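# Inspect server aisle for amber fault, else park at charger

## Task

Check the servers along the aisle for one whose front display glows amber instead of blue. If there is one, finish standing before its cabinet so that this server sits exactly at the centre of the head camera image: upright, not rolled sideways, viewed from the front, sharp, and not hidden behind anything. If there is none, finish parked squarely within the taped charging area near the wall charger, with either the robot's back or its front facing the charger. In both cases, leave every object where it began and hold nothing. The robot must not fall or be left tilted; either of those means failure. Once the scene has settled, for the final second the arms, hands and torso must touch nothing, and the base must not touch anything movable such as a part, box, cart, lid or drawer.

## Robot and tools

Robot: a Rainbow Robotics RB-Y1. It has a wheeled base (two drive wheels plus two rear casters), a torso that bends, a head with a pan/tilt camera, and two 7-joint arms, each ending in a parallel gripper. The base measures 0.66 m long by 0.58 m wide, and its front edge sits 0.10 m ahead of the drive axle. It cannot drive sideways. The torso's lower part (the leg) folds, and when bent it can reach out past the front edge of the base.

Frames: the base frame has its origin on the floor midway between the drive wheels, with x forward, y left and z up. The chest, left_hand and right_hand poses are all reported in this frame. Each hand point lies between that hand's finger pads; the fingers point along the hand's -z axis and close along its x. The reported hand positions can drift from the true ones, especially at long reach. The odometry frame is the base frame as it was at the start of the scene. base_odometry is built from wheel rotation only, so wheel slip gets counted as distance travelled. Its heading is in radians, positive to the left, spanning -3.142 to 3.142.

Tool execute_actions: the arguments are {"actions": [one action] or [], "cameras": list}. cameras can contain head_camera, left_wrist_camera, right_wrist_camera or all. Leaving it out or sending null returns every camera; [] returns none. An action may contain:
- base: exactly one command, given as an offset from where the base currently is. {"translate_m": d} drives straight, in metres, forward positive, range -3 to 3. {"rotate_rad": d} turns in place, in radians, counter-clockwise (left) positive, range -3.2 to 3.2. Any move that would run longer than 8.667 s gets refused.
- joints: a single dictionary naming absolute joint targets, in radians (grippers in metres). Torso: torso_squat_rad 0 to 1.2 (higher lowers the chest), torso_shift_rad -0.3 to 0.6 (hips forward is positive), torso_pitch_rad -0.2 to 1.4 (forward bow is positive), torso_yaw_rad -1.5 to 1.5 (left is positive). Combined torso limits: squat+shift <= 1.52; squat-shift+pitch <= 1.57; shift+0.5 pitch-0.4 squat <= 0.7; shift+0.3 pitch-0.5 squat <= 0.39. Commands that break these stop partway and report off_target. Head: head_pan_rad -0.523 to 0.523 (left positive), head_tilt_rad -0.35 to 1.57 (positive tips down, 0 looks where the chest faces). Each arm, given separately with the left_ or right_ prefix: shoulder_pitch -2.356 to 2.356 (0 means hanging, negative swings it forward and up), shoulder_roll left 0 to 3.141 and right -3.141 to 0 (these lift the arm outward), shoulder_yaw -2.094 to 2.094, elbow -2.617 to 0.01 (negative bends), forearm_roll -3.141 to 3.141, wrist_pitch -1.57 to 1.919, hand_roll -2.705 to 2.705, gripper_m 0 to 0.1 (the pad opening). The done tolerance is ±0.02 rad, or ±0.004 m for grippers.
- speeds: an optional cap for this action only, with translate_m 0.05 to 0.4 m/s and rotate_rad 0.1 to 1.509 rad/s. By default the top of each range applies.
- min_time_s: 0.1 to 8, the minimum duration for the arm and head motions.
An action with unknown keys or values out of range is rejected entirely. Any joint left out of an action may still be pushing toward its earlier target.

Tool wait: {"seconds": 0 to 10}. It sends nothing new, and the result looks like an empty action's. Tool zoom_image: {"camera", "region": [x0,y0,x1,y1]} in pixels of the latest full image, at most 504x504. The head image is 896x504 with its centre near pixel (449, 252), which is the point that matters for centring the server. Tool read_manual returns only licence text. Tool finished_scene: {"scene": n}. It ends that scene permanently, so the end state must already be right and stable.

Result lines: base_status and joint_status report how each motion ended. Possible values are done; off_target (came to rest short and may still be pushing); limit_stop_at_<name>; contact_stop (the arm or torso hit something firm); time_out; stopped_with_arm (the torso stopped because an arm got a contact stop); limit_stop_at_own_body (a self-collision guard stepped in before contact, so back away). After a stop, that whole group (torso, left arm or right arm) gives up its targets and holds still. If you see "joint command not followed" with a cause: line, the arm-collision check held the arm's targets back; follow the advice in that line. on_its_own describes parts this call did not command, and "held at" there is a target, not a position. When a stop reports anything besides base_status "done", the rest of the calls in that reply are skipped. Motor temperature lines are listed per arm. MOTOR HOT starts at 65 °C, and at 80 °C an OVER-TEMPERATURE FAULT brakes the arm.

Hazards: the base does not stop when it hits furniture; its wheels can spin or keep pushing, and a bent leg pressing on furniture can shove the robot backward without odometry noticing. Keep the arms from striking or pressing on each other, grippers included. Contact torque at an arm's limit triggers a 10 s whole-robot fault. If something is stuck and pushing, back off the arms first, then the torso. Heavy loads held far forward can tip the robot over. For this task, leave the arms tucked and clear, keep the torso upright, touch nothing, and end with the head level so the target looks upright and centred.

Each tool is called after ">>>" as name([rows], argument=value, ...), one row to a line, values as JSON.

## Session

>>> execute_actions(actions=[])

Scene clock: 0.00 s.
Motor temperatures (°C, as the motors report them): left_arm=[36 32 34 34 43 36 36] | right_arm=[34 35 34 34 37 39 37]
base_odometry: x=+0.000 y=+0.000 heading=+0.000 (m, m, rad; odometry frame)
base_status: not commanded
joint_positions: torso_squat_rad=+0.350 torso_shift_rad=+0.000 torso_pitch_rad=-0.001 torso_yaw_rad=+0.001 left_shoulder_pitch_rad=-0.004 left_shoulder_roll_rad=+0.039 left_shoulder_yaw_rad=+0.040 left_elbow_rad=-0.189 left_forearm_roll_rad=+0.000 left_wrist_pitch_rad=-0.018 left_hand_roll_rad=+0.053 left_gripper_m=+0.100 right_shoulder_pitch_rad=+0.041 right_shoulder_roll_rad=-0.022 right_shoulder_yaw_rad=+0.019 right_elbow_rad=-0.291 right_forearm_roll_rad=+0.048 right_wrist_pitch_rad=+0.046 right_hand_roll_rad=-0.043 right_gripper_m=+0.099 head_pan_rad=+0.001 head_tilt_rad=+0.399
joint_status: not commanded
chest: x=-0.2286 y=-0.0007 z=+1.2474 quat_wxyz=(+1.000, +0.000, -0.001, +0.000) (m; base frame)
left_hand: x=-0.1289 y=+0.2528 z=+0.5699 quat_wxyz=(+0.993, +0.019, -0.107, +0.044) (m; base frame)
right_hand: x=-0.1260 y=-0.2366 z=+0.5693 quat_wxyz=(+0.995, -0.012, -0.104, +0.007) (m; base frame)
pictures: head_camera, left_wrist_camera, right_wrist_camera
Images, in order (width x height): head_camera 896x504, left_wrist_camera 644x364, right_wrist_camera 644x364.

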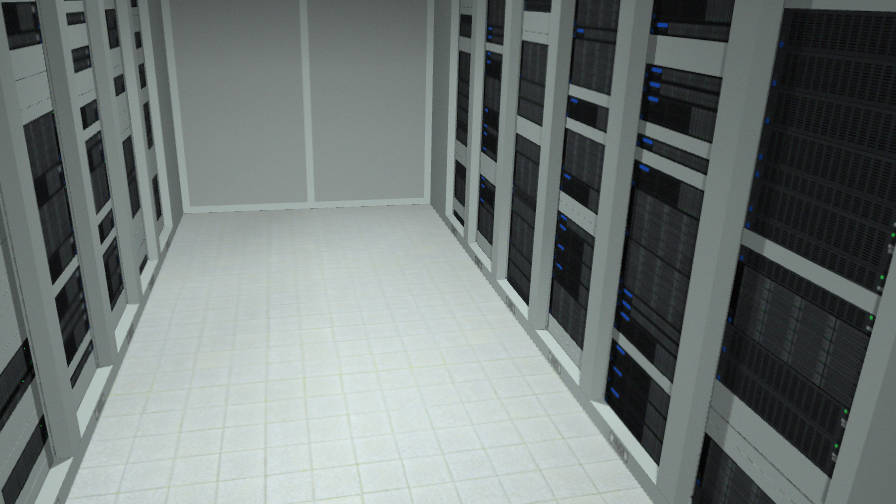

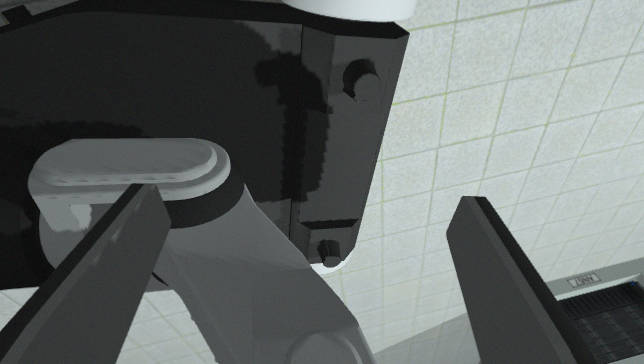

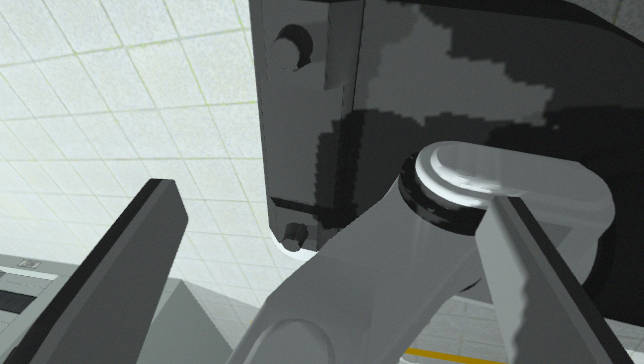

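>>> execute_actions([
  {"base":{"rotate_rad":0.22},"joints":{"head_pan_rad":-0.5,"head_tilt_rad":0.1}},
], cameras=["head_camera"])

>>> execute_actions([
  {"joints":{"torso_yaw_rad":-0.8,"head_tilt_rad":0.0}},
], cameras=["head_camera"])

>>> execute_actions([
  {"joints":{"head_tilt_rad":0.7}},
], cameras=["head_camera"])

Scene clock: 6.50 s.
Motor temperatures (°C, as the motors report them): left_arm=[36 32 34 34 43 36 36] | right_arm=[34 35 34 34 37 39 37]
base_odometry: x=+0.000 y=+0.000 heading=+0.219 (m, m, rad; odometry frame)
base_status: done
joint_positions: torso_squat_rad=+0.350 torso_shift_rad=+0.000 torso_pitch_rad=-0.001 torso_yaw_rad=+0.001 left_shoulder_pitch_rad=-0.004 left_shoulder_roll_rad=+0.039 left_shoulder_yaw_rad=+0.040 left_elbow_rad=-0.189 left_forearm_roll_rad=+0.000 left_wrist_pitch_rad=-0.018 left_hand_roll_rad=+0.053 left_gripper_m=+0.100 right_shoulder_pitch_rad=+0.041 right_shoulder_roll_rad=-0.022 right_shoulder_yaw_rad=+0.019 right_elbow_rad=-0.291 right_forearm_roll_rad=+0.048 right_wrist_pitch_rad=+0.046 right_hand_roll_rad=-0.043 right_gripper_m=+0.099 head_pan_rad=-0.500 head_tilt_rad=+0.100
joint_status: all done
chest: x=-0.2286 y=-0.0007 z=+1.2474 quat_wxyz=(+1.000, +0.000, -0.001, +0.000) (m; base frame)
left_hand: x=-0.1289 y=+0.2527 z=+0.5699 quat_wxyz=(+0.993, +0.019, -0.107, +0.044) (m; base frame)
right_hand: x=-0.1260 y=-0.2366 z=+0.5693 quat_wxyz=(+0.995, -0.012, -0.104, +0.007) (m; base frame)
pictures: head_camera
Images, in order (width x height): head_camera 896x504.

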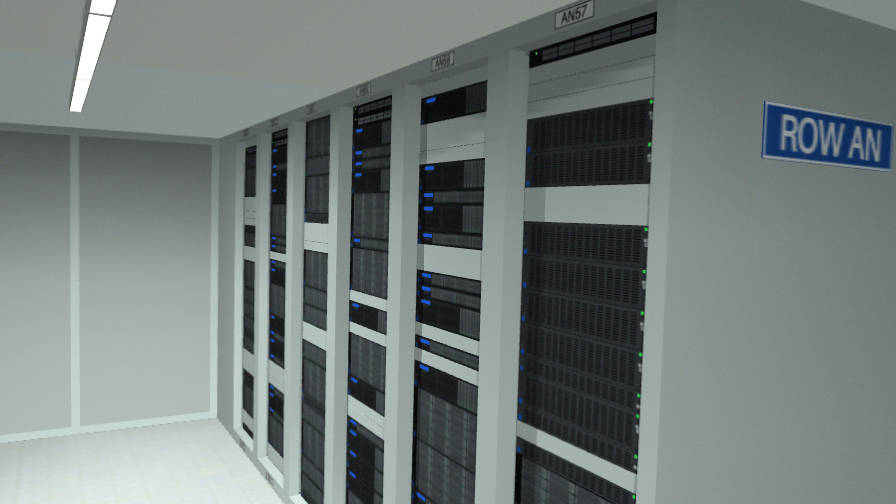

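Scene clock: 8.63 s.
Motor temperatures (°C, as the motors report them): left_arm=[36 32 34 34 43 36 36] | right_arm=[34 35 34 34 37 39 37]
base_odometry: x=+0.000 y=+0.000 heading=+0.219 (m, m, rad; odometry frame)
base_status: not commanded
joint_positions: torso_squat_rad=+0.350 torso_shift_rad=+0.000 torso_pitch_rad=-0.001 torso_yaw_rad=-0.800 left_shoulder_pitch_rad=-0.004 left_shoulder_roll_rad=+0.039 left_shoulder_yaw_rad=+0.040 left_elbow_rad=-0.189 left_forearm_roll_rad=+0.000 left_wrist_pitch_rad=-0.018 left_hand_roll_rad=+0.053 left_gripper_m=+0.100 right_shoulder_pitch_rad=+0.041 right_shoulder_roll_rad=-0.022 right_shoulder_yaw_rad=+0.019 right_elbow_rad=-0.291 right_forearm_roll_rad=+0.048 right_wrist_pitch_rad=+0.046 right_hand_roll_rad=-0.043 right_gripper_m=+0.099 head_pan_rad=-0.500 head_tilt_rad=+0.000
joint_status: all done
chest: x=-0.2286 y=-0.0007 z=+1.2474 quat_wxyz=(+0.921, +0.001, -0.001, -0.389) (m; base frame)
left_hand: x=+0.0229 y=+0.1049 z=+0.5701 quat_wxyz=(+0.932, -0.024, -0.106, -0.346) (m; base frame)
right_hand: x=-0.3266 y=-0.2377 z=+0.5690 quat_wxyz=(+0.919, -0.050, -0.091, -0.381) (m; base frame)
pictures: head_camera
Images, in order (width x height): head_camera 896x504.

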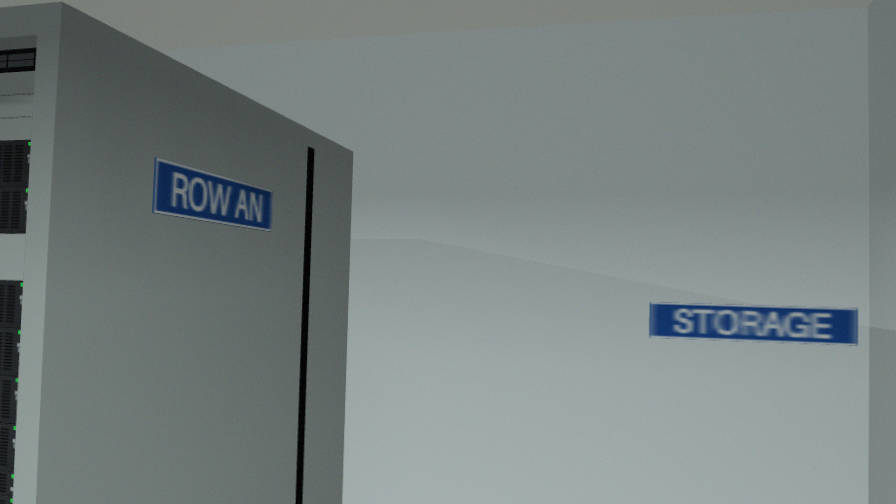

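Scene clock: 9.77 s.
Motor temperatures (°C, as the motors report them): left_arm=[36 32 34 34 43 36 36] | right_arm=[34 35 34 34 37 39 37]
base_odometry: x=+0.000 y=+0.000 heading=+0.219 (m, m, rad; odometry frame)
base_status: not commanded
joint_positions: torso_squat_rad=+0.350 torso_shift_rad=+0.000 torso_pitch_rad=-0.001 torso_yaw_rad=-0.800 left_shoulder_pitch_rad=-0.004 left_shoulder_roll_rad=+0.039 left_shoulder_yaw_rad=+0.040 left_elbow_rad=-0.189 left_forearm_roll_rad=+0.000 left_wrist_pitch_rad=-0.018 left_hand_roll_rad=+0.053 left_gripper_m=+0.100 right_shoulder_pitch_rad=+0.041 right_shoulder_roll_rad=-0.022 right_shoulder_yaw_rad=+0.019 right_elbow_rad=-0.291 right_forearm_roll_rad=+0.048 right_wrist_pitch_rad=+0.046 right_hand_roll_rad=-0.043 right_gripper_m=+0.099 head_pan_rad=-0.500 head_tilt_rad=+0.700
joint_status: all done
chest: x=-0.2286 y=-0.0007 z=+1.2474 quat_wxyz=(+0.921, +0.001, -0.001, -0.389) (m; base frame)
left_hand: x=+0.0229 y=+0.1049 z=+0.5701 quat_wxyz=(+0.932, -0.024, -0.106, -0.346) (m; base frame)
right_hand: x=-0.3266 y=-0.2377 z=+0.5690 quat_wxyz=(+0.919, -0.050, -0.091, -0.381) (m; base frame)
pictures: head_camera
Images, in order (width x height): head_camera 896x504.

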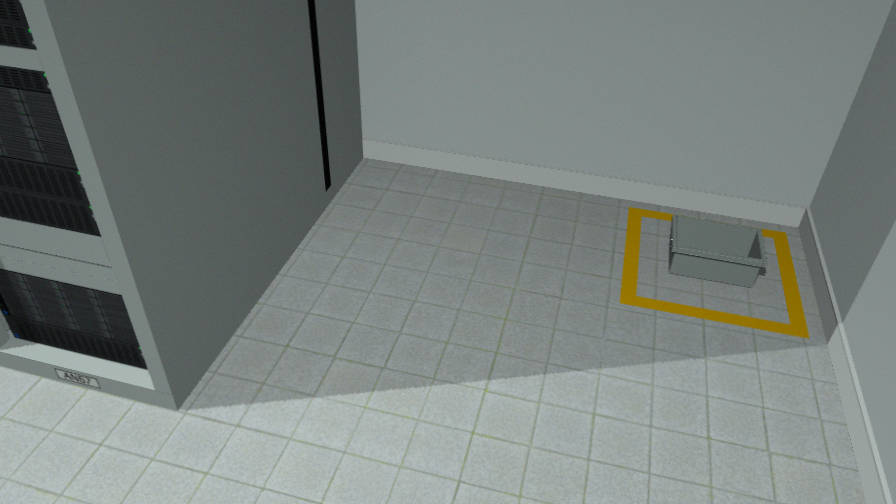

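>>> execute_actions([
  {"base":{"translate_m":2.0},"joints":{"torso_yaw_rad":-0.2,"head_tilt_rad":0.55}},
], cameras=["head_camera"])

>>> execute_actions([
  {"joints":{"head_tilt_rad":0.0}},
], cameras=["head_camera"])

>>> execute_actions([
  {"joints":{"torso_yaw_rad":1.2,"head_pan_rad":0.5}},
], cameras=["head_camera"])

>>> execute_actions([
  {"joints":{"head_tilt_rad":0.65}},
], cameras=["head_camera"])

Scene clock: 23.73 s.
Motor temperatures (°C, as the motors report them): left_arm=[36 32 34 34 43 36 36] | right_arm=[34 35 34 34 37 39 37]
base_odometry: x=+1.952 y=+0.436 heading=+0.220 (m, m, rad; odometry frame)
base_status: done
joint_positions: torso_squat_rad=+0.350 torso_shift_rad=+0.000 torso_pitch_rad=-0.001 torso_yaw_rad=-0.200 left_shoulder_pitch_rad=-0.004 left_shoulder_roll_rad=+0.038 left_shoulder_yaw_rad=+0.040 left_elbow_rad=-0.189 left_forearm_roll_rad=+0.000 left_wrist_pitch_rad=-0.018 left_hand_roll_rad=+0.053 left_gripper_m=+0.100 right_shoulder_pitch_rad=+0.041 right_shoulder_roll_rad=-0.022 right_shoulder_yaw_rad=+0.019 right_elbow_rad=-0.291 right_forearm_roll_rad=+0.048 right_wrist_pitch_rad=+0.046 right_hand_roll_rad=-0.043 right_gripper_m=+0.099 head_pan_rad=-0.500 head_tilt_rad=+0.550
joint_status: all done
chest: x=-0.2285 y=-0.0007 z=+1.2474 quat_wxyz=(+0.995, +0.000, -0.001, -0.100) (m; base frame)
left_hand: x=-0.0803 y=+0.2279 z=+0.5700 quat_wxyz=(+0.993, +0.008, -0.108, -0.055) (m; base frame)
right_hand: x=-0.1752 y=-0.2522 z=+0.5692 quat_wxyz=(+0.990, -0.022, -0.102, -0.093) (m; base frame)
pictures: head_camera
Images, in order (width x height): head_camera 896x504.

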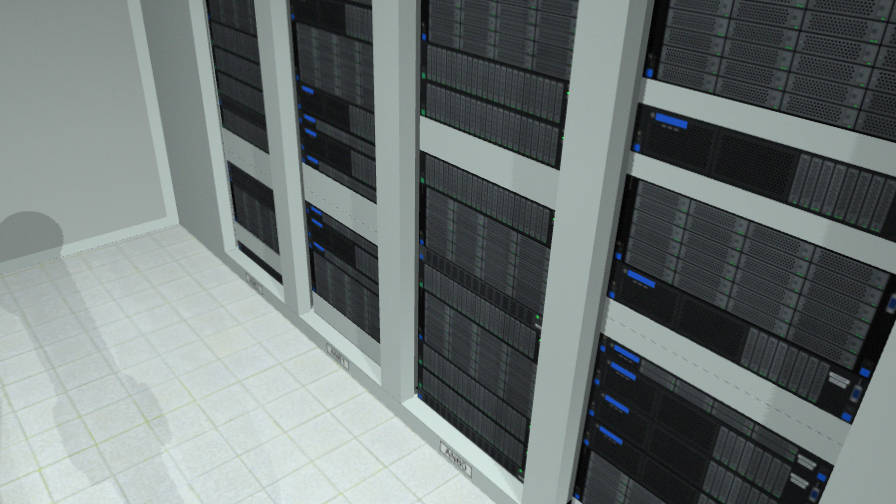

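Scene clock: 24.77 s.
Motor temperatures (°C, as the motors report them): left_arm=[36 32 34 34 43 36 36] | right_arm=[34 35 34 34 37 39 37]
base_odometry: x=+1.952 y=+0.436 heading=+0.220 (m, m, rad; odometry frame)
base_status: not commanded
joint_positions: torso_squat_rad=+0.350 torso_shift_rad=+0.000 torso_pitch_rad=-0.001 torso_yaw_rad=-0.200 left_shoulder_pitch_rad=-0.004 left_shoulder_roll_rad=+0.038 left_shoulder_yaw_rad=+0.040 left_elbow_rad=-0.189 left_forearm_roll_rad=+0.000 left_wrist_pitch_rad=-0.018 left_hand_roll_rad=+0.053 left_gripper_m=+0.100 right_shoulder_pitch_rad=+0.041 right_shoulder_roll_rad=-0.022 right_shoulder_yaw_rad=+0.019 right_elbow_rad=-0.291 right_forearm_roll_rad=+0.048 right_wrist_pitch_rad=+0.046 right_hand_roll_rad=-0.043 right_gripper_m=+0.099 head_pan_rad=-0.500 head_tilt_rad=+0.000
joint_status: all done
chest: x=-0.2285 y=-0.0007 z=+1.2474 quat_wxyz=(+0.995, +0.000, -0.001, -0.100) (m; base frame)
left_hand: x=-0.0803 y=+0.2279 z=+0.5700 quat_wxyz=(+0.993, +0.008, -0.108, -0.055) (m; base frame)
right_hand: x=-0.1752 y=-0.2522 z=+0.5692 quat_wxyz=(+0.990, -0.022, -0.102, -0.093) (m; base frame)
pictures: head_camera
Images, in order (width x height): head_camera 896x504.

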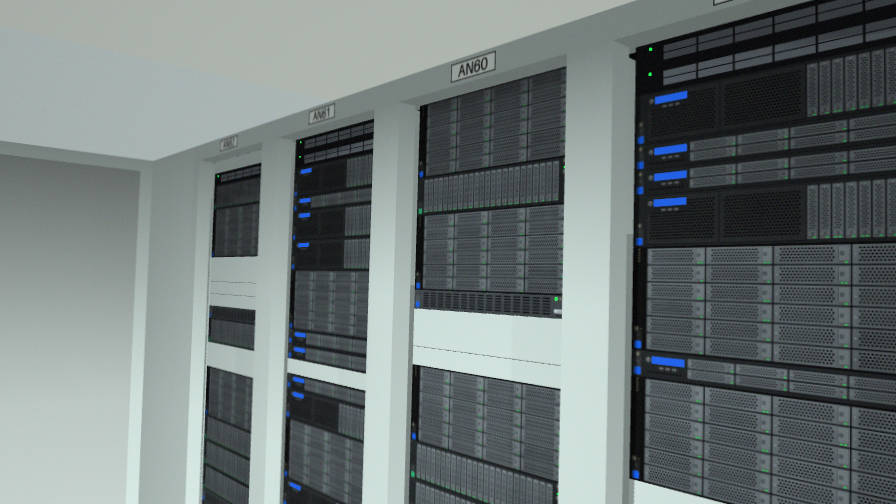

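Scene clock: 27.90 s.
Motor temperatures (°C, as the motors report them): left_arm=[36 32 34 34 43 36 36] | right_arm=[34 35 34 34 37 39 37]
base_odometry: x=+1.952 y=+0.436 heading=+0.220 (m, m, rad; odometry frame)
base_status: not commanded
joint_positions: torso_squat_rad=+0.350 torso_shift_rad=+0.000 torso_pitch_rad=-0.001 torso_yaw_rad=+1.200 left_shoulder_pitch_rad=-0.004 left_shoulder_roll_rad=+0.038 left_shoulder_yaw_rad=+0.040 left_elbow_rad=-0.189 left_forearm_roll_rad=+0.000 left_wrist_pitch_rad=-0.018 left_hand_roll_rad=+0.053 left_gripper_m=+0.100 right_shoulder_pitch_rad=+0.041 right_shoulder_roll_rad=-0.022 right_shoulder_yaw_rad=+0.019 right_elbow_rad=-0.291 right_forearm_roll_rad=+0.048 right_wrist_pitch_rad=+0.046 right_hand_roll_rad=-0.043 right_gripper_m=+0.099 head_pan_rad=+0.500 head_tilt_rad=+0.000
joint_status: all done
chest: x=-0.2285 y=-0.0007 z=+1.2474 quat_wxyz=(+0.825, +0.000, -0.001, +0.565) (m; base frame)
left_hand: x=-0.4275 y=+0.1835 z=+0.5694 quat_wxyz=(+0.795, +0.075, -0.078, +0.597) (m; base frame)
right_hand: x=+0.0295 y=+0.0085 z=+0.5697 quat_wxyz=(+0.817, +0.048, -0.092, +0.567) (m; base frame)
pictures: head_camera
Images, in order (width x height): head_camera 896x504.

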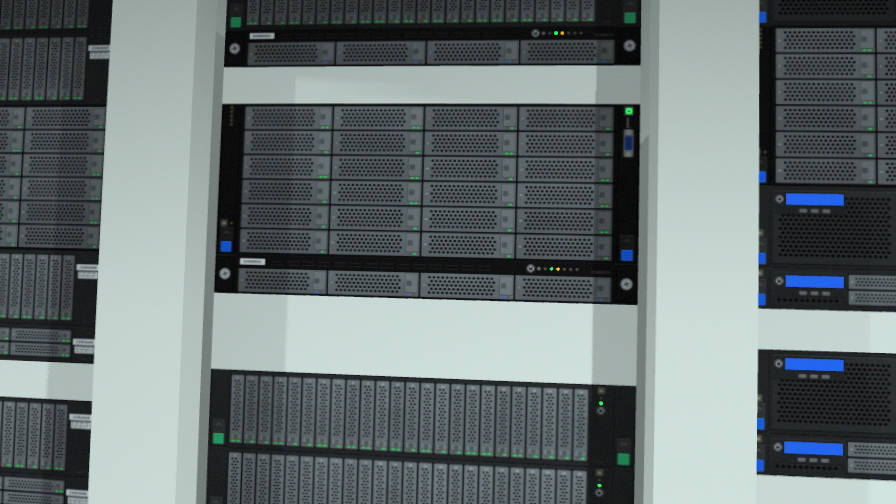

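Scene clock: 29.00 s.
Motor temperatures (°C, as the motors report them): left_arm=[36 32 34 34 43 36 36] | right_arm=[34 35 34 34 37 39 37]
base_odometry: x=+1.952 y=+0.436 heading=+0.220 (m, m, rad; odometry frame)
base_status: not commanded
joint_positions: torso_squat_rad=+0.350 torso_shift_rad=+0.000 torso_pitch_rad=-0.001 torso_yaw_rad=+1.200 left_shoulder_pitch_rad=-0.004 left_shoulder_roll_rad=+0.038 left_shoulder_yaw_rad=+0.040 left_elbow_rad=-0.189 left_forearm_roll_rad=+0.000 left_wrist_pitch_rad=-0.018 left_hand_roll_rad=+0.053 left_gripper_m=+0.100 right_shoulder_pitch_rad=+0.041 right_shoulder_roll_rad=-0.022 right_shoulder_yaw_rad=+0.019 right_elbow_rad=-0.291 right_forearm_roll_rad=+0.048 right_wrist_pitch_rad=+0.046 right_hand_roll_rad=-0.043 right_gripper_m=+0.099 head_pan_rad=+0.500 head_tilt_rad=+0.650
joint_status: all done
chest: x=-0.2285 y=-0.0007 z=+1.2474 quat_wxyz=(+0.825, +0.000, -0.001, +0.565) (m; base frame)
left_hand: x=-0.4275 y=+0.1835 z=+0.5694 quat_wxyz=(+0.795, +0.075, -0.078, +0.597) (m; base frame)
right_hand: x=+0.0295 y=+0.0085 z=+0.5697 quat_wxyz=(+0.817, +0.048, -0.092, +0.567) (m; base frame)
pictures: head_camera
Images, in order (width x height): head_camera 896x504.

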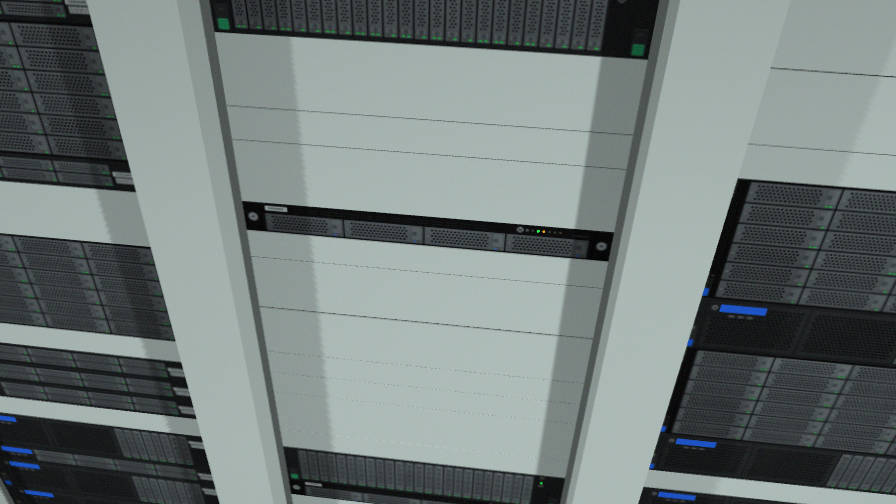

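>>> execute_actions([
  {"base":{"translate_m":2.2},"joints":{"torso_yaw_rad":0.0,"head_pan_rad":0,"head_tilt_rad":0.6}},
], cameras=["head_camera"])

>>> execute_actions([
  {"base":{"rotate_rad":3.14},"joints":{"torso_yaw_rad":-0.2,"head_pan_rad":-0.5,"head_tilt_rad":0.55}},
], cameras=["head_camera"])

>>> execute_actions([
  {"joints":{"head_tilt_rad":0.0}},
], cameras=["head_camera"])

Scene clock: 40.70 s.
Motor temperatures (°C, as the motors report them): left_arm=[36 32 34 34 43 36 36] | right_arm=[34 35 34 34 37 39 37]
base_odometry: x=+4.098 y=+0.918 heading=+0.221 (m, m, rad; odometry frame)
base_status: done
joint_positions: torso_squat_rad=+0.350 torso_shift_rad=+0.000 torso_pitch_rad=-0.001 torso_yaw_rad=+0.000 left_shoulder_pitch_rad=-0.004 left_shoulder_roll_rad=+0.039 left_shoulder_yaw_rad=+0.040 left_elbow_rad=-0.189 left_forearm_roll_rad=+0.000 left_wrist_pitch_rad=-0.018 left_hand_roll_rad=+0.053 left_gripper_m=+0.100 right_shoulder_pitch_rad=+0.041 right_shoulder_roll_rad=-0.022 right_shoulder_yaw_rad=+0.019 right_elbow_rad=-0.291 right_forearm_roll_rad=+0.048 right_wrist_pitch_rad=+0.046 right_hand_roll_rad=-0.043 right_gripper_m=+0.099 head_pan_rad=+0.000 head_tilt_rad=+0.600
joint_status: all done
chest: x=-0.2285 y=-0.0007 z=+1.2474 quat_wxyz=(+1.000, +0.000, -0.001, +0.000) (m; base frame)
left_hand: x=-0.1285 y=+0.2527 z=+0.5699 quat_wxyz=(+0.993, +0.019, -0.107, +0.044) (m; base frame)
right_hand: x=-0.1262 y=-0.2367 z=+0.5693 quat_wxyz=(+0.995, -0.012, -0.104, +0.006) (m; base frame)
pictures: head_camera
Images, in order (width x height): head_camera 896x504.

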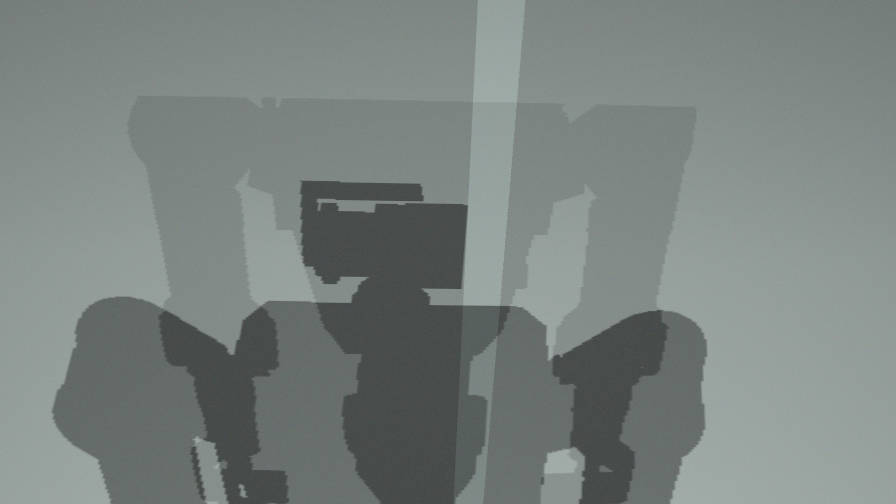

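Scene clock: 46.17 s.
Motor temperatures (°C, as the motors report them): left_arm=[36 32 34 34 43 36 36] | right_arm=[34 35 34 34 37 39 37]
base_odometry: x=+4.098 y=+0.918 heading=-2.922 (m, m, rad; odometry frame)
base_status: done
joint_positions: torso_squat_rad=+0.350 torso_shift_rad=+0.000 torso_pitch_rad=-0.002 torso_yaw_rad=-0.200 left_shoulder_pitch_rad=-0.004 left_shoulder_roll_rad=+0.039 left_shoulder_yaw_rad=+0.040 left_elbow_rad=-0.189 left_forearm_roll_rad=+0.000 left_wrist_pitch_rad=-0.018 left_hand_roll_rad=+0.053 left_gripper_m=+0.100 right_shoulder_pitch_rad=+0.041 right_shoulder_roll_rad=-0.022 right_shoulder_yaw_rad=+0.019 right_elbow_rad=-0.291 right_forearm_roll_rad=+0.048 right_wrist_pitch_rad=+0.046 right_hand_roll_rad=-0.043 right_gripper_m=+0.099 head_pan_rad=-0.500 head_tilt_rad=+0.550
joint_status: all done
chest: x=-0.2287 y=-0.0007 z=+1.2474 quat_wxyz=(+0.995, +0.000, -0.001, -0.100) (m; base frame)
left_hand: x=-0.0803 y=+0.2280 z=+0.5700 quat_wxyz=(+0.993, +0.008, -0.108, -0.055) (m; base frame)
right_hand: x=-0.1754 y=-0.2521 z=+0.5692 quat_wxyz=(+0.990, -0.022, -0.102, -0.093) (m; base frame)
pictures: head_camera
Images, in order (width x height): head_camera 896x504.

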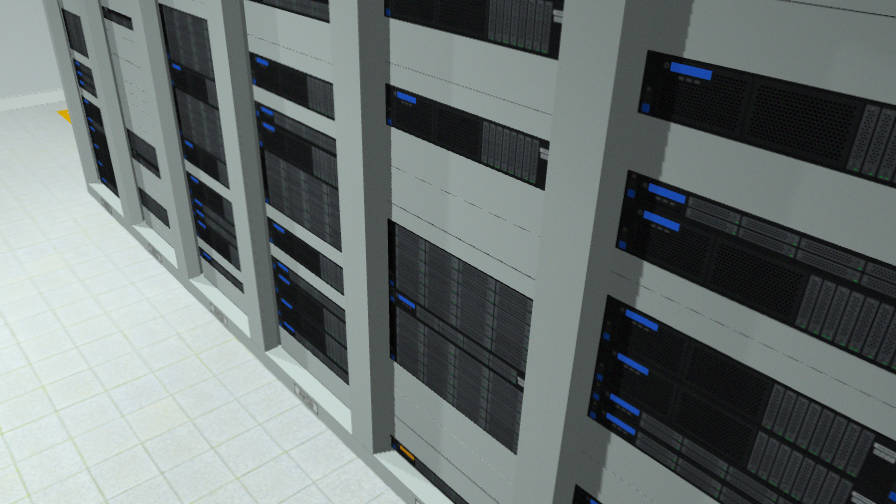

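Scene clock: 47.20 s.
Motor temperatures (°C, as the motors report them): left_arm=[36 32 34 34 43 36 36] | right_arm=[34 35 34 34 37 39 37]
base_odometry: x=+4.098 y=+0.918 heading=-2.922 (m, m, rad; odometry frame)
base_status: not commanded
joint_positions: torso_squat_rad=+0.350 torso_shift_rad=+0.000 torso_pitch_rad=-0.002 torso_yaw_rad=-0.200 left_shoulder_pitch_rad=-0.004 left_shoulder_roll_rad=+0.039 left_shoulder_yaw_rad=+0.040 left_elbow_rad=-0.189 left_forearm_roll_rad=+0.000 left_wrist_pitch_rad=-0.018 left_hand_roll_rad=+0.053 left_gripper_m=+0.100 right_shoulder_pitch_rad=+0.041 right_shoulder_roll_rad=-0.022 right_shoulder_yaw_rad=+0.019 right_elbow_rad=-0.291 right_forearm_roll_rad=+0.048 right_wrist_pitch_rad=+0.046 right_hand_roll_rad=-0.043 right_gripper_m=+0.099 head_pan_rad=-0.500 head_tilt_rad=+0.000
joint_status: all done
chest: x=-0.2287 y=-0.0007 z=+1.2474 quat_wxyz=(+0.995, +0.000, -0.001, -0.100) (m; base frame)
left_hand: x=-0.0803 y=+0.2280 z=+0.5700 quat_wxyz=(+0.993, +0.008, -0.108, -0.055) (m; base frame)
right_hand: x=-0.1754 y=-0.2521 z=+0.5692 quat_wxyz=(+0.990, -0.022, -0.102, -0.093) (m; base frame)
pictures: head_camera
Images, in order (width x height): head_camera 896x504.

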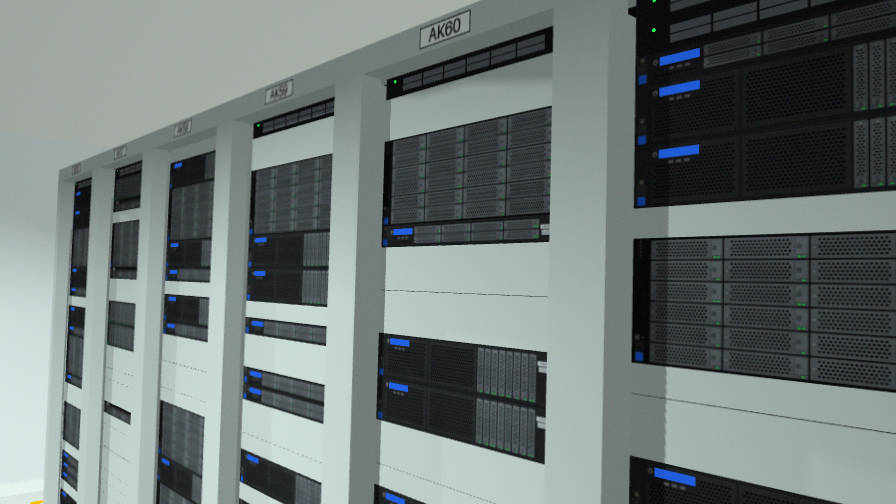

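>>> execute_actions([
  {"base":{"translate_m":0.65},"joints":{"torso_yaw_rad":0.0,"head_pan_rad":0,"head_tilt_rad":0.68,"torso_squat_rad":1.2}},
], cameras=[])

>>> execute_actions([
  {"base":{"rotate_rad":-1.57}},
], cameras=[])

>>> execute_actions([
  {"base":{"translate_m":-0.35}},
])

Scene clock: 58.73 s.
Motor temperatures (°C, as the motors report them): left_arm=[36 32 34 34 43 36 36] | right_arm=[34 35 34 34 37 39 37]
base_odometry: x=+3.464 y=+0.776 heading=-2.922 (m, m, rad; odometry frame)
base_status: done
joint_positions: torso_squat_rad=+1.116 torso_shift_rad=+0.000 torso_pitch_rad=-0.002 torso_yaw_rad=-0.020 left_shoulder_pitch_rad=-0.004 left_shoulder_roll_rad=+0.039 left_shoulder_yaw_rad=+0.040 left_elbow_rad=-0.189 left_forearm_roll_rad=+0.000 left_wrist_pitch_rad=-0.018 left_hand_roll_rad=+0.053 left_gripper_m=+0.100 right_shoulder_pitch_rad=+0.041 right_shoulder_roll_rad=-0.022 right_shoulder_yaw_rad=+0.019 right_elbow_rad=-0.291 right_forearm_roll_rad=+0.048 right_wrist_pitch_rad=+0.046 right_hand_roll_rad=-0.043 right_gripper_m=+0.099 head_pan_rad=+0.000 head_tilt_rad=+0.680
joint_status: torso_squat_rad limit_stop_at_own_body (moved +0.765 of +0.850); torso_yaw_rad limit_stop_at_own_body (moved +0.180 of +0.200); the others done
on_its_own: torso_squat_rad is held at +1.116, not at your +1.200, since a limit_stop_at_own_body
chest: x=-0.2285 y=-0.0004 z=+0.8977 quat_wxyz=(+1.000, +0.000, -0.001, -0.010) (m; base frame)
left_hand: x=-0.1235 y=+0.2509 z=+0.2202 quat_wxyz=(+0.994, +0.017, -0.107, +0.034) (m; base frame)
right_hand: x=-0.1309 y=-0.2384 z=+0.2196 quat_wxyz=(+0.995, -0.013, -0.104, -0.004) (m; base frame)
pictures: none
No camera images: the call's "cameras" was empty. Leave "cameras" out to get every camera's image.

not run: a stop came earlier in this reply.

not run: a stop came earlier in this reply.

>>> execute_actions([
  {"base":{"rotate_rad":-1.57},"joints":{"torso_squat_rad":1.06,"torso_yaw_rad":0}},
], cameras=[])

>>> execute_actions([
  {"base":{"translate_m":-0.35}},
])

Scene clock: 69.17 s.
Motor temperatures (°C, as the motors report them): left_arm=[36 32 34 34 43 36 36] | right_arm=[34 35 34 34 37 39 37]
base_odometry: x=+3.464 y=+0.776 heading=+1.792 (m, m, rad; odometry frame)
base_status: done
joint_positions: torso_squat_rad=+1.060 torso_shift_rad=+0.000 torso_pitch_rad=-0.001 torso_yaw_rad=+0.000 left_shoulder_pitch_rad=-0.004 left_shoulder_roll_rad=+0.039 left_shoulder_yaw_rad=+0.040 left_elbow_rad=-0.189 left_forearm_roll_rad=+0.000 left_wrist_pitch_rad=-0.018 left_hand_roll_rad=+0.053 left_gripper_m=+0.100 right_shoulder_pitch_rad=+0.041 right_shoulder_roll_rad=-0.022 right_shoulder_yaw_rad=+0.019 right_elbow_rad=-0.291 right_forearm_roll_rad=+0.048 right_wrist_pitch_rad=+0.046 right_hand_roll_rad=-0.043 right_gripper_m=+0.099 head_pan_rad=+0.000 head_tilt_rad=+0.680
joint_status: all done
chest: x=-0.2284 y=-0.0004 z=+0.9322 quat_wxyz=(+1.000, +0.000, -0.001, +0.000) (m; base frame)
left_hand: x=-0.1286 y=+0.2529 z=+0.2547 quat_wxyz=(+0.993, +0.019, -0.107, +0.044) (m; base frame)
right_hand: x=-0.1262 y=-0.2365 z=+0.2541 quat_wxyz=(+0.995, -0.012, -0.104, +0.006) (m; base frame)
pictures: none
No camera images: the call's "cameras" was empty. Leave "cameras" out to get every camera's image.

Scene clock: 71.73 s.
Motor temperatures (°C, as the motors report them): left_arm=[36 32 34 34 43 36 36] | right_arm=[34 35 34 34 37 39 37]
base_odometry: x=+3.540 y=+0.435 heading=+1.791 (m, m, rad; odometry frame)
base_status: done
joint_positions: torso_squat_rad=+1.060 torso_shift_rad=+0.000 torso_pitch_rad=-0.001 torso_yaw_rad=+0.000 left_shoulder_pitch_rad=-0.004 left_shoulder_roll_rad=+0.039 left_shoulder_yaw_rad=+0.040 left_elbow_rad=-0.189 left_forearm_roll_rad=+0.000 left_wrist_pitch_rad=-0.018 left_hand_roll_rad=+0.053 left_gripper_m=+0.100 right_shoulder_pitch_rad=+0.041 right_shoulder_roll_rad=-0.022 right_shoulder_yaw_rad=+0.019 right_elbow_rad=-0.291 right_forearm_roll_rad=+0.048 right_wrist_pitch_rad=+0.046 right_hand_roll_rad=-0.043 right_gripper_m=+0.099 head_pan_rad=+0.000 head_tilt_rad=+0.680
joint_status: not commanded
chest: x=-0.2285 y=-0.0004 z=+0.9321 quat_wxyz=(+1.000, +0.000, -0.001, +0.000) (m; base frame)
left_hand: x=-0.1286 y=+0.2529 z=+0.2547 quat_wxyz=(+0.993, +0.019, -0.107, +0.044) (m; base frame)
right_hand: x=-0.1262 y=-0.2365 z=+0.2541 quat_wxyz=(+0.995, -0.012, -0.104, +0.006) (m; base frame)
pictures: head_camera, left_wrist_camera, right_wrist_camera
Images, in order (width x height): head_camera 896x504, left_wrist_camera 644x364, right_wrist_camera 644x364.

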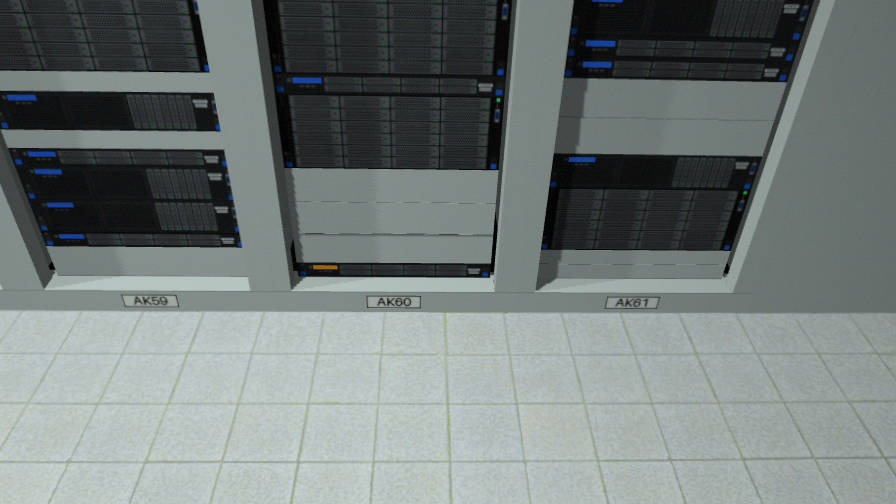

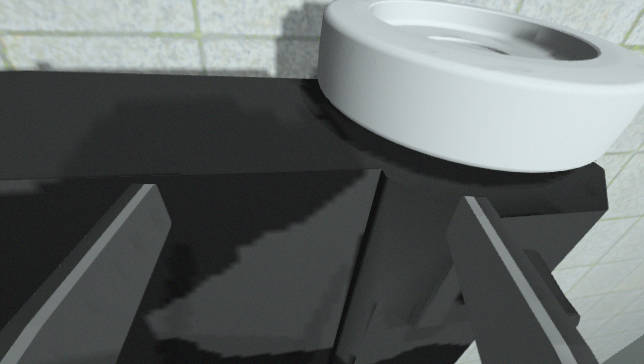

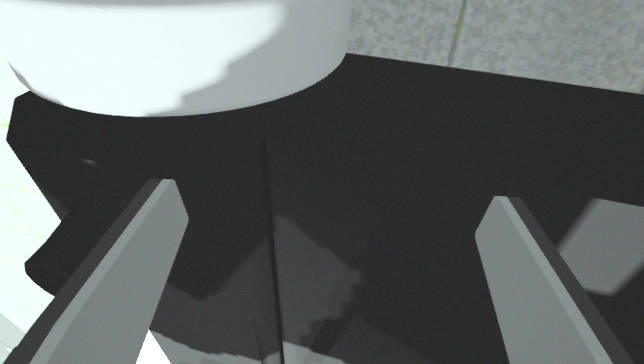

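>>> execute_actions([
  {"base":{"rotate_rad":0.09},"joints":{"head_tilt_rad":0.708}},
], cameras=["head_camera"])

>>> zoom_image(camera="head_camera", region=[348,202,548,302])

Scene clock: 79.03 s.
Motor temperatures (°C, as the motors report them): left_arm=[36 32 34 34 43 36 36] | right_arm=[34 35 34 34 37 39 37]
base_odometry: x=+3.540 y=+0.435 heading=+1.880 (m, m, rad; odometry frame)
base_status: done
joint_positions: torso_squat_rad=+1.060 torso_shift_rad=+0.000 torso_pitch_rad=-0.001 torso_yaw_rad=+0.000 left_shoulder_pitch_rad=-0.004 left_shoulder_roll_rad=+0.039 left_shoulder_yaw_rad=+0.040 left_elbow_rad=-0.189 left_forearm_roll_rad=+0.000 left_wrist_pitch_rad=-0.018 left_hand_roll_rad=+0.053 left_gripper_m=+0.100 right_shoulder_pitch_rad=+0.041 right_shoulder_roll_rad=-0.022 right_shoulder_yaw_rad=+0.019 right_elbow_rad=-0.291 right_forearm_roll_rad=+0.048 right_wrist_pitch_rad=+0.046 right_hand_roll_rad=-0.043 right_gripper_m=+0.099 head_pan_rad=+0.000 head_tilt_rad=+0.708
joint_status: all done
chest: x=-0.2285 y=-0.0004 z=+0.9321 quat_wxyz=(+1.000, +0.000, -0.001, +0.000) (m; base frame)
left_hand: x=-0.1286 y=+0.2529 z=+0.2547 quat_wxyz=(+0.993, +0.019, -0.107, +0.044) (m; base frame)
right_hand: x=-0.1262 y=-0.2365 z=+0.2541 quat_wxyz=(+0.995, -0.012, -0.104, +0.006) (m; base frame)
pictures: head_camera
Images, in order (width x height): head_camera 896x504.

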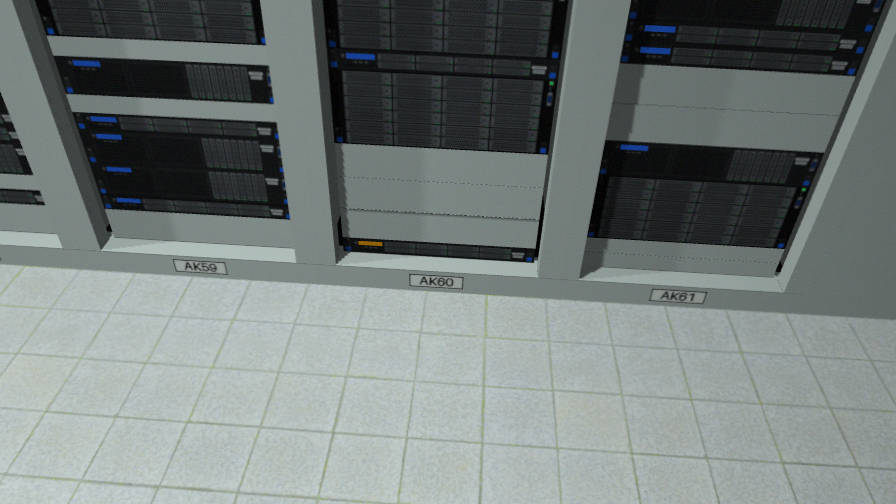

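Region (348, 202, 548, 302) of head_camera's 896x504 image, scaled by 2.520, with more detail than that image has.

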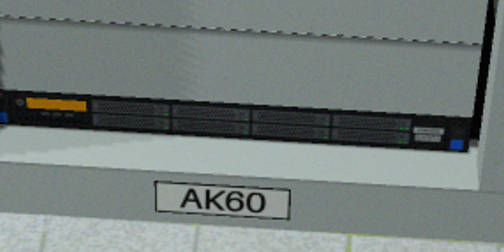

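Centre (252,126) is on the server.

>>> finished_scene(scene=1)

The scene is finished: the task was done.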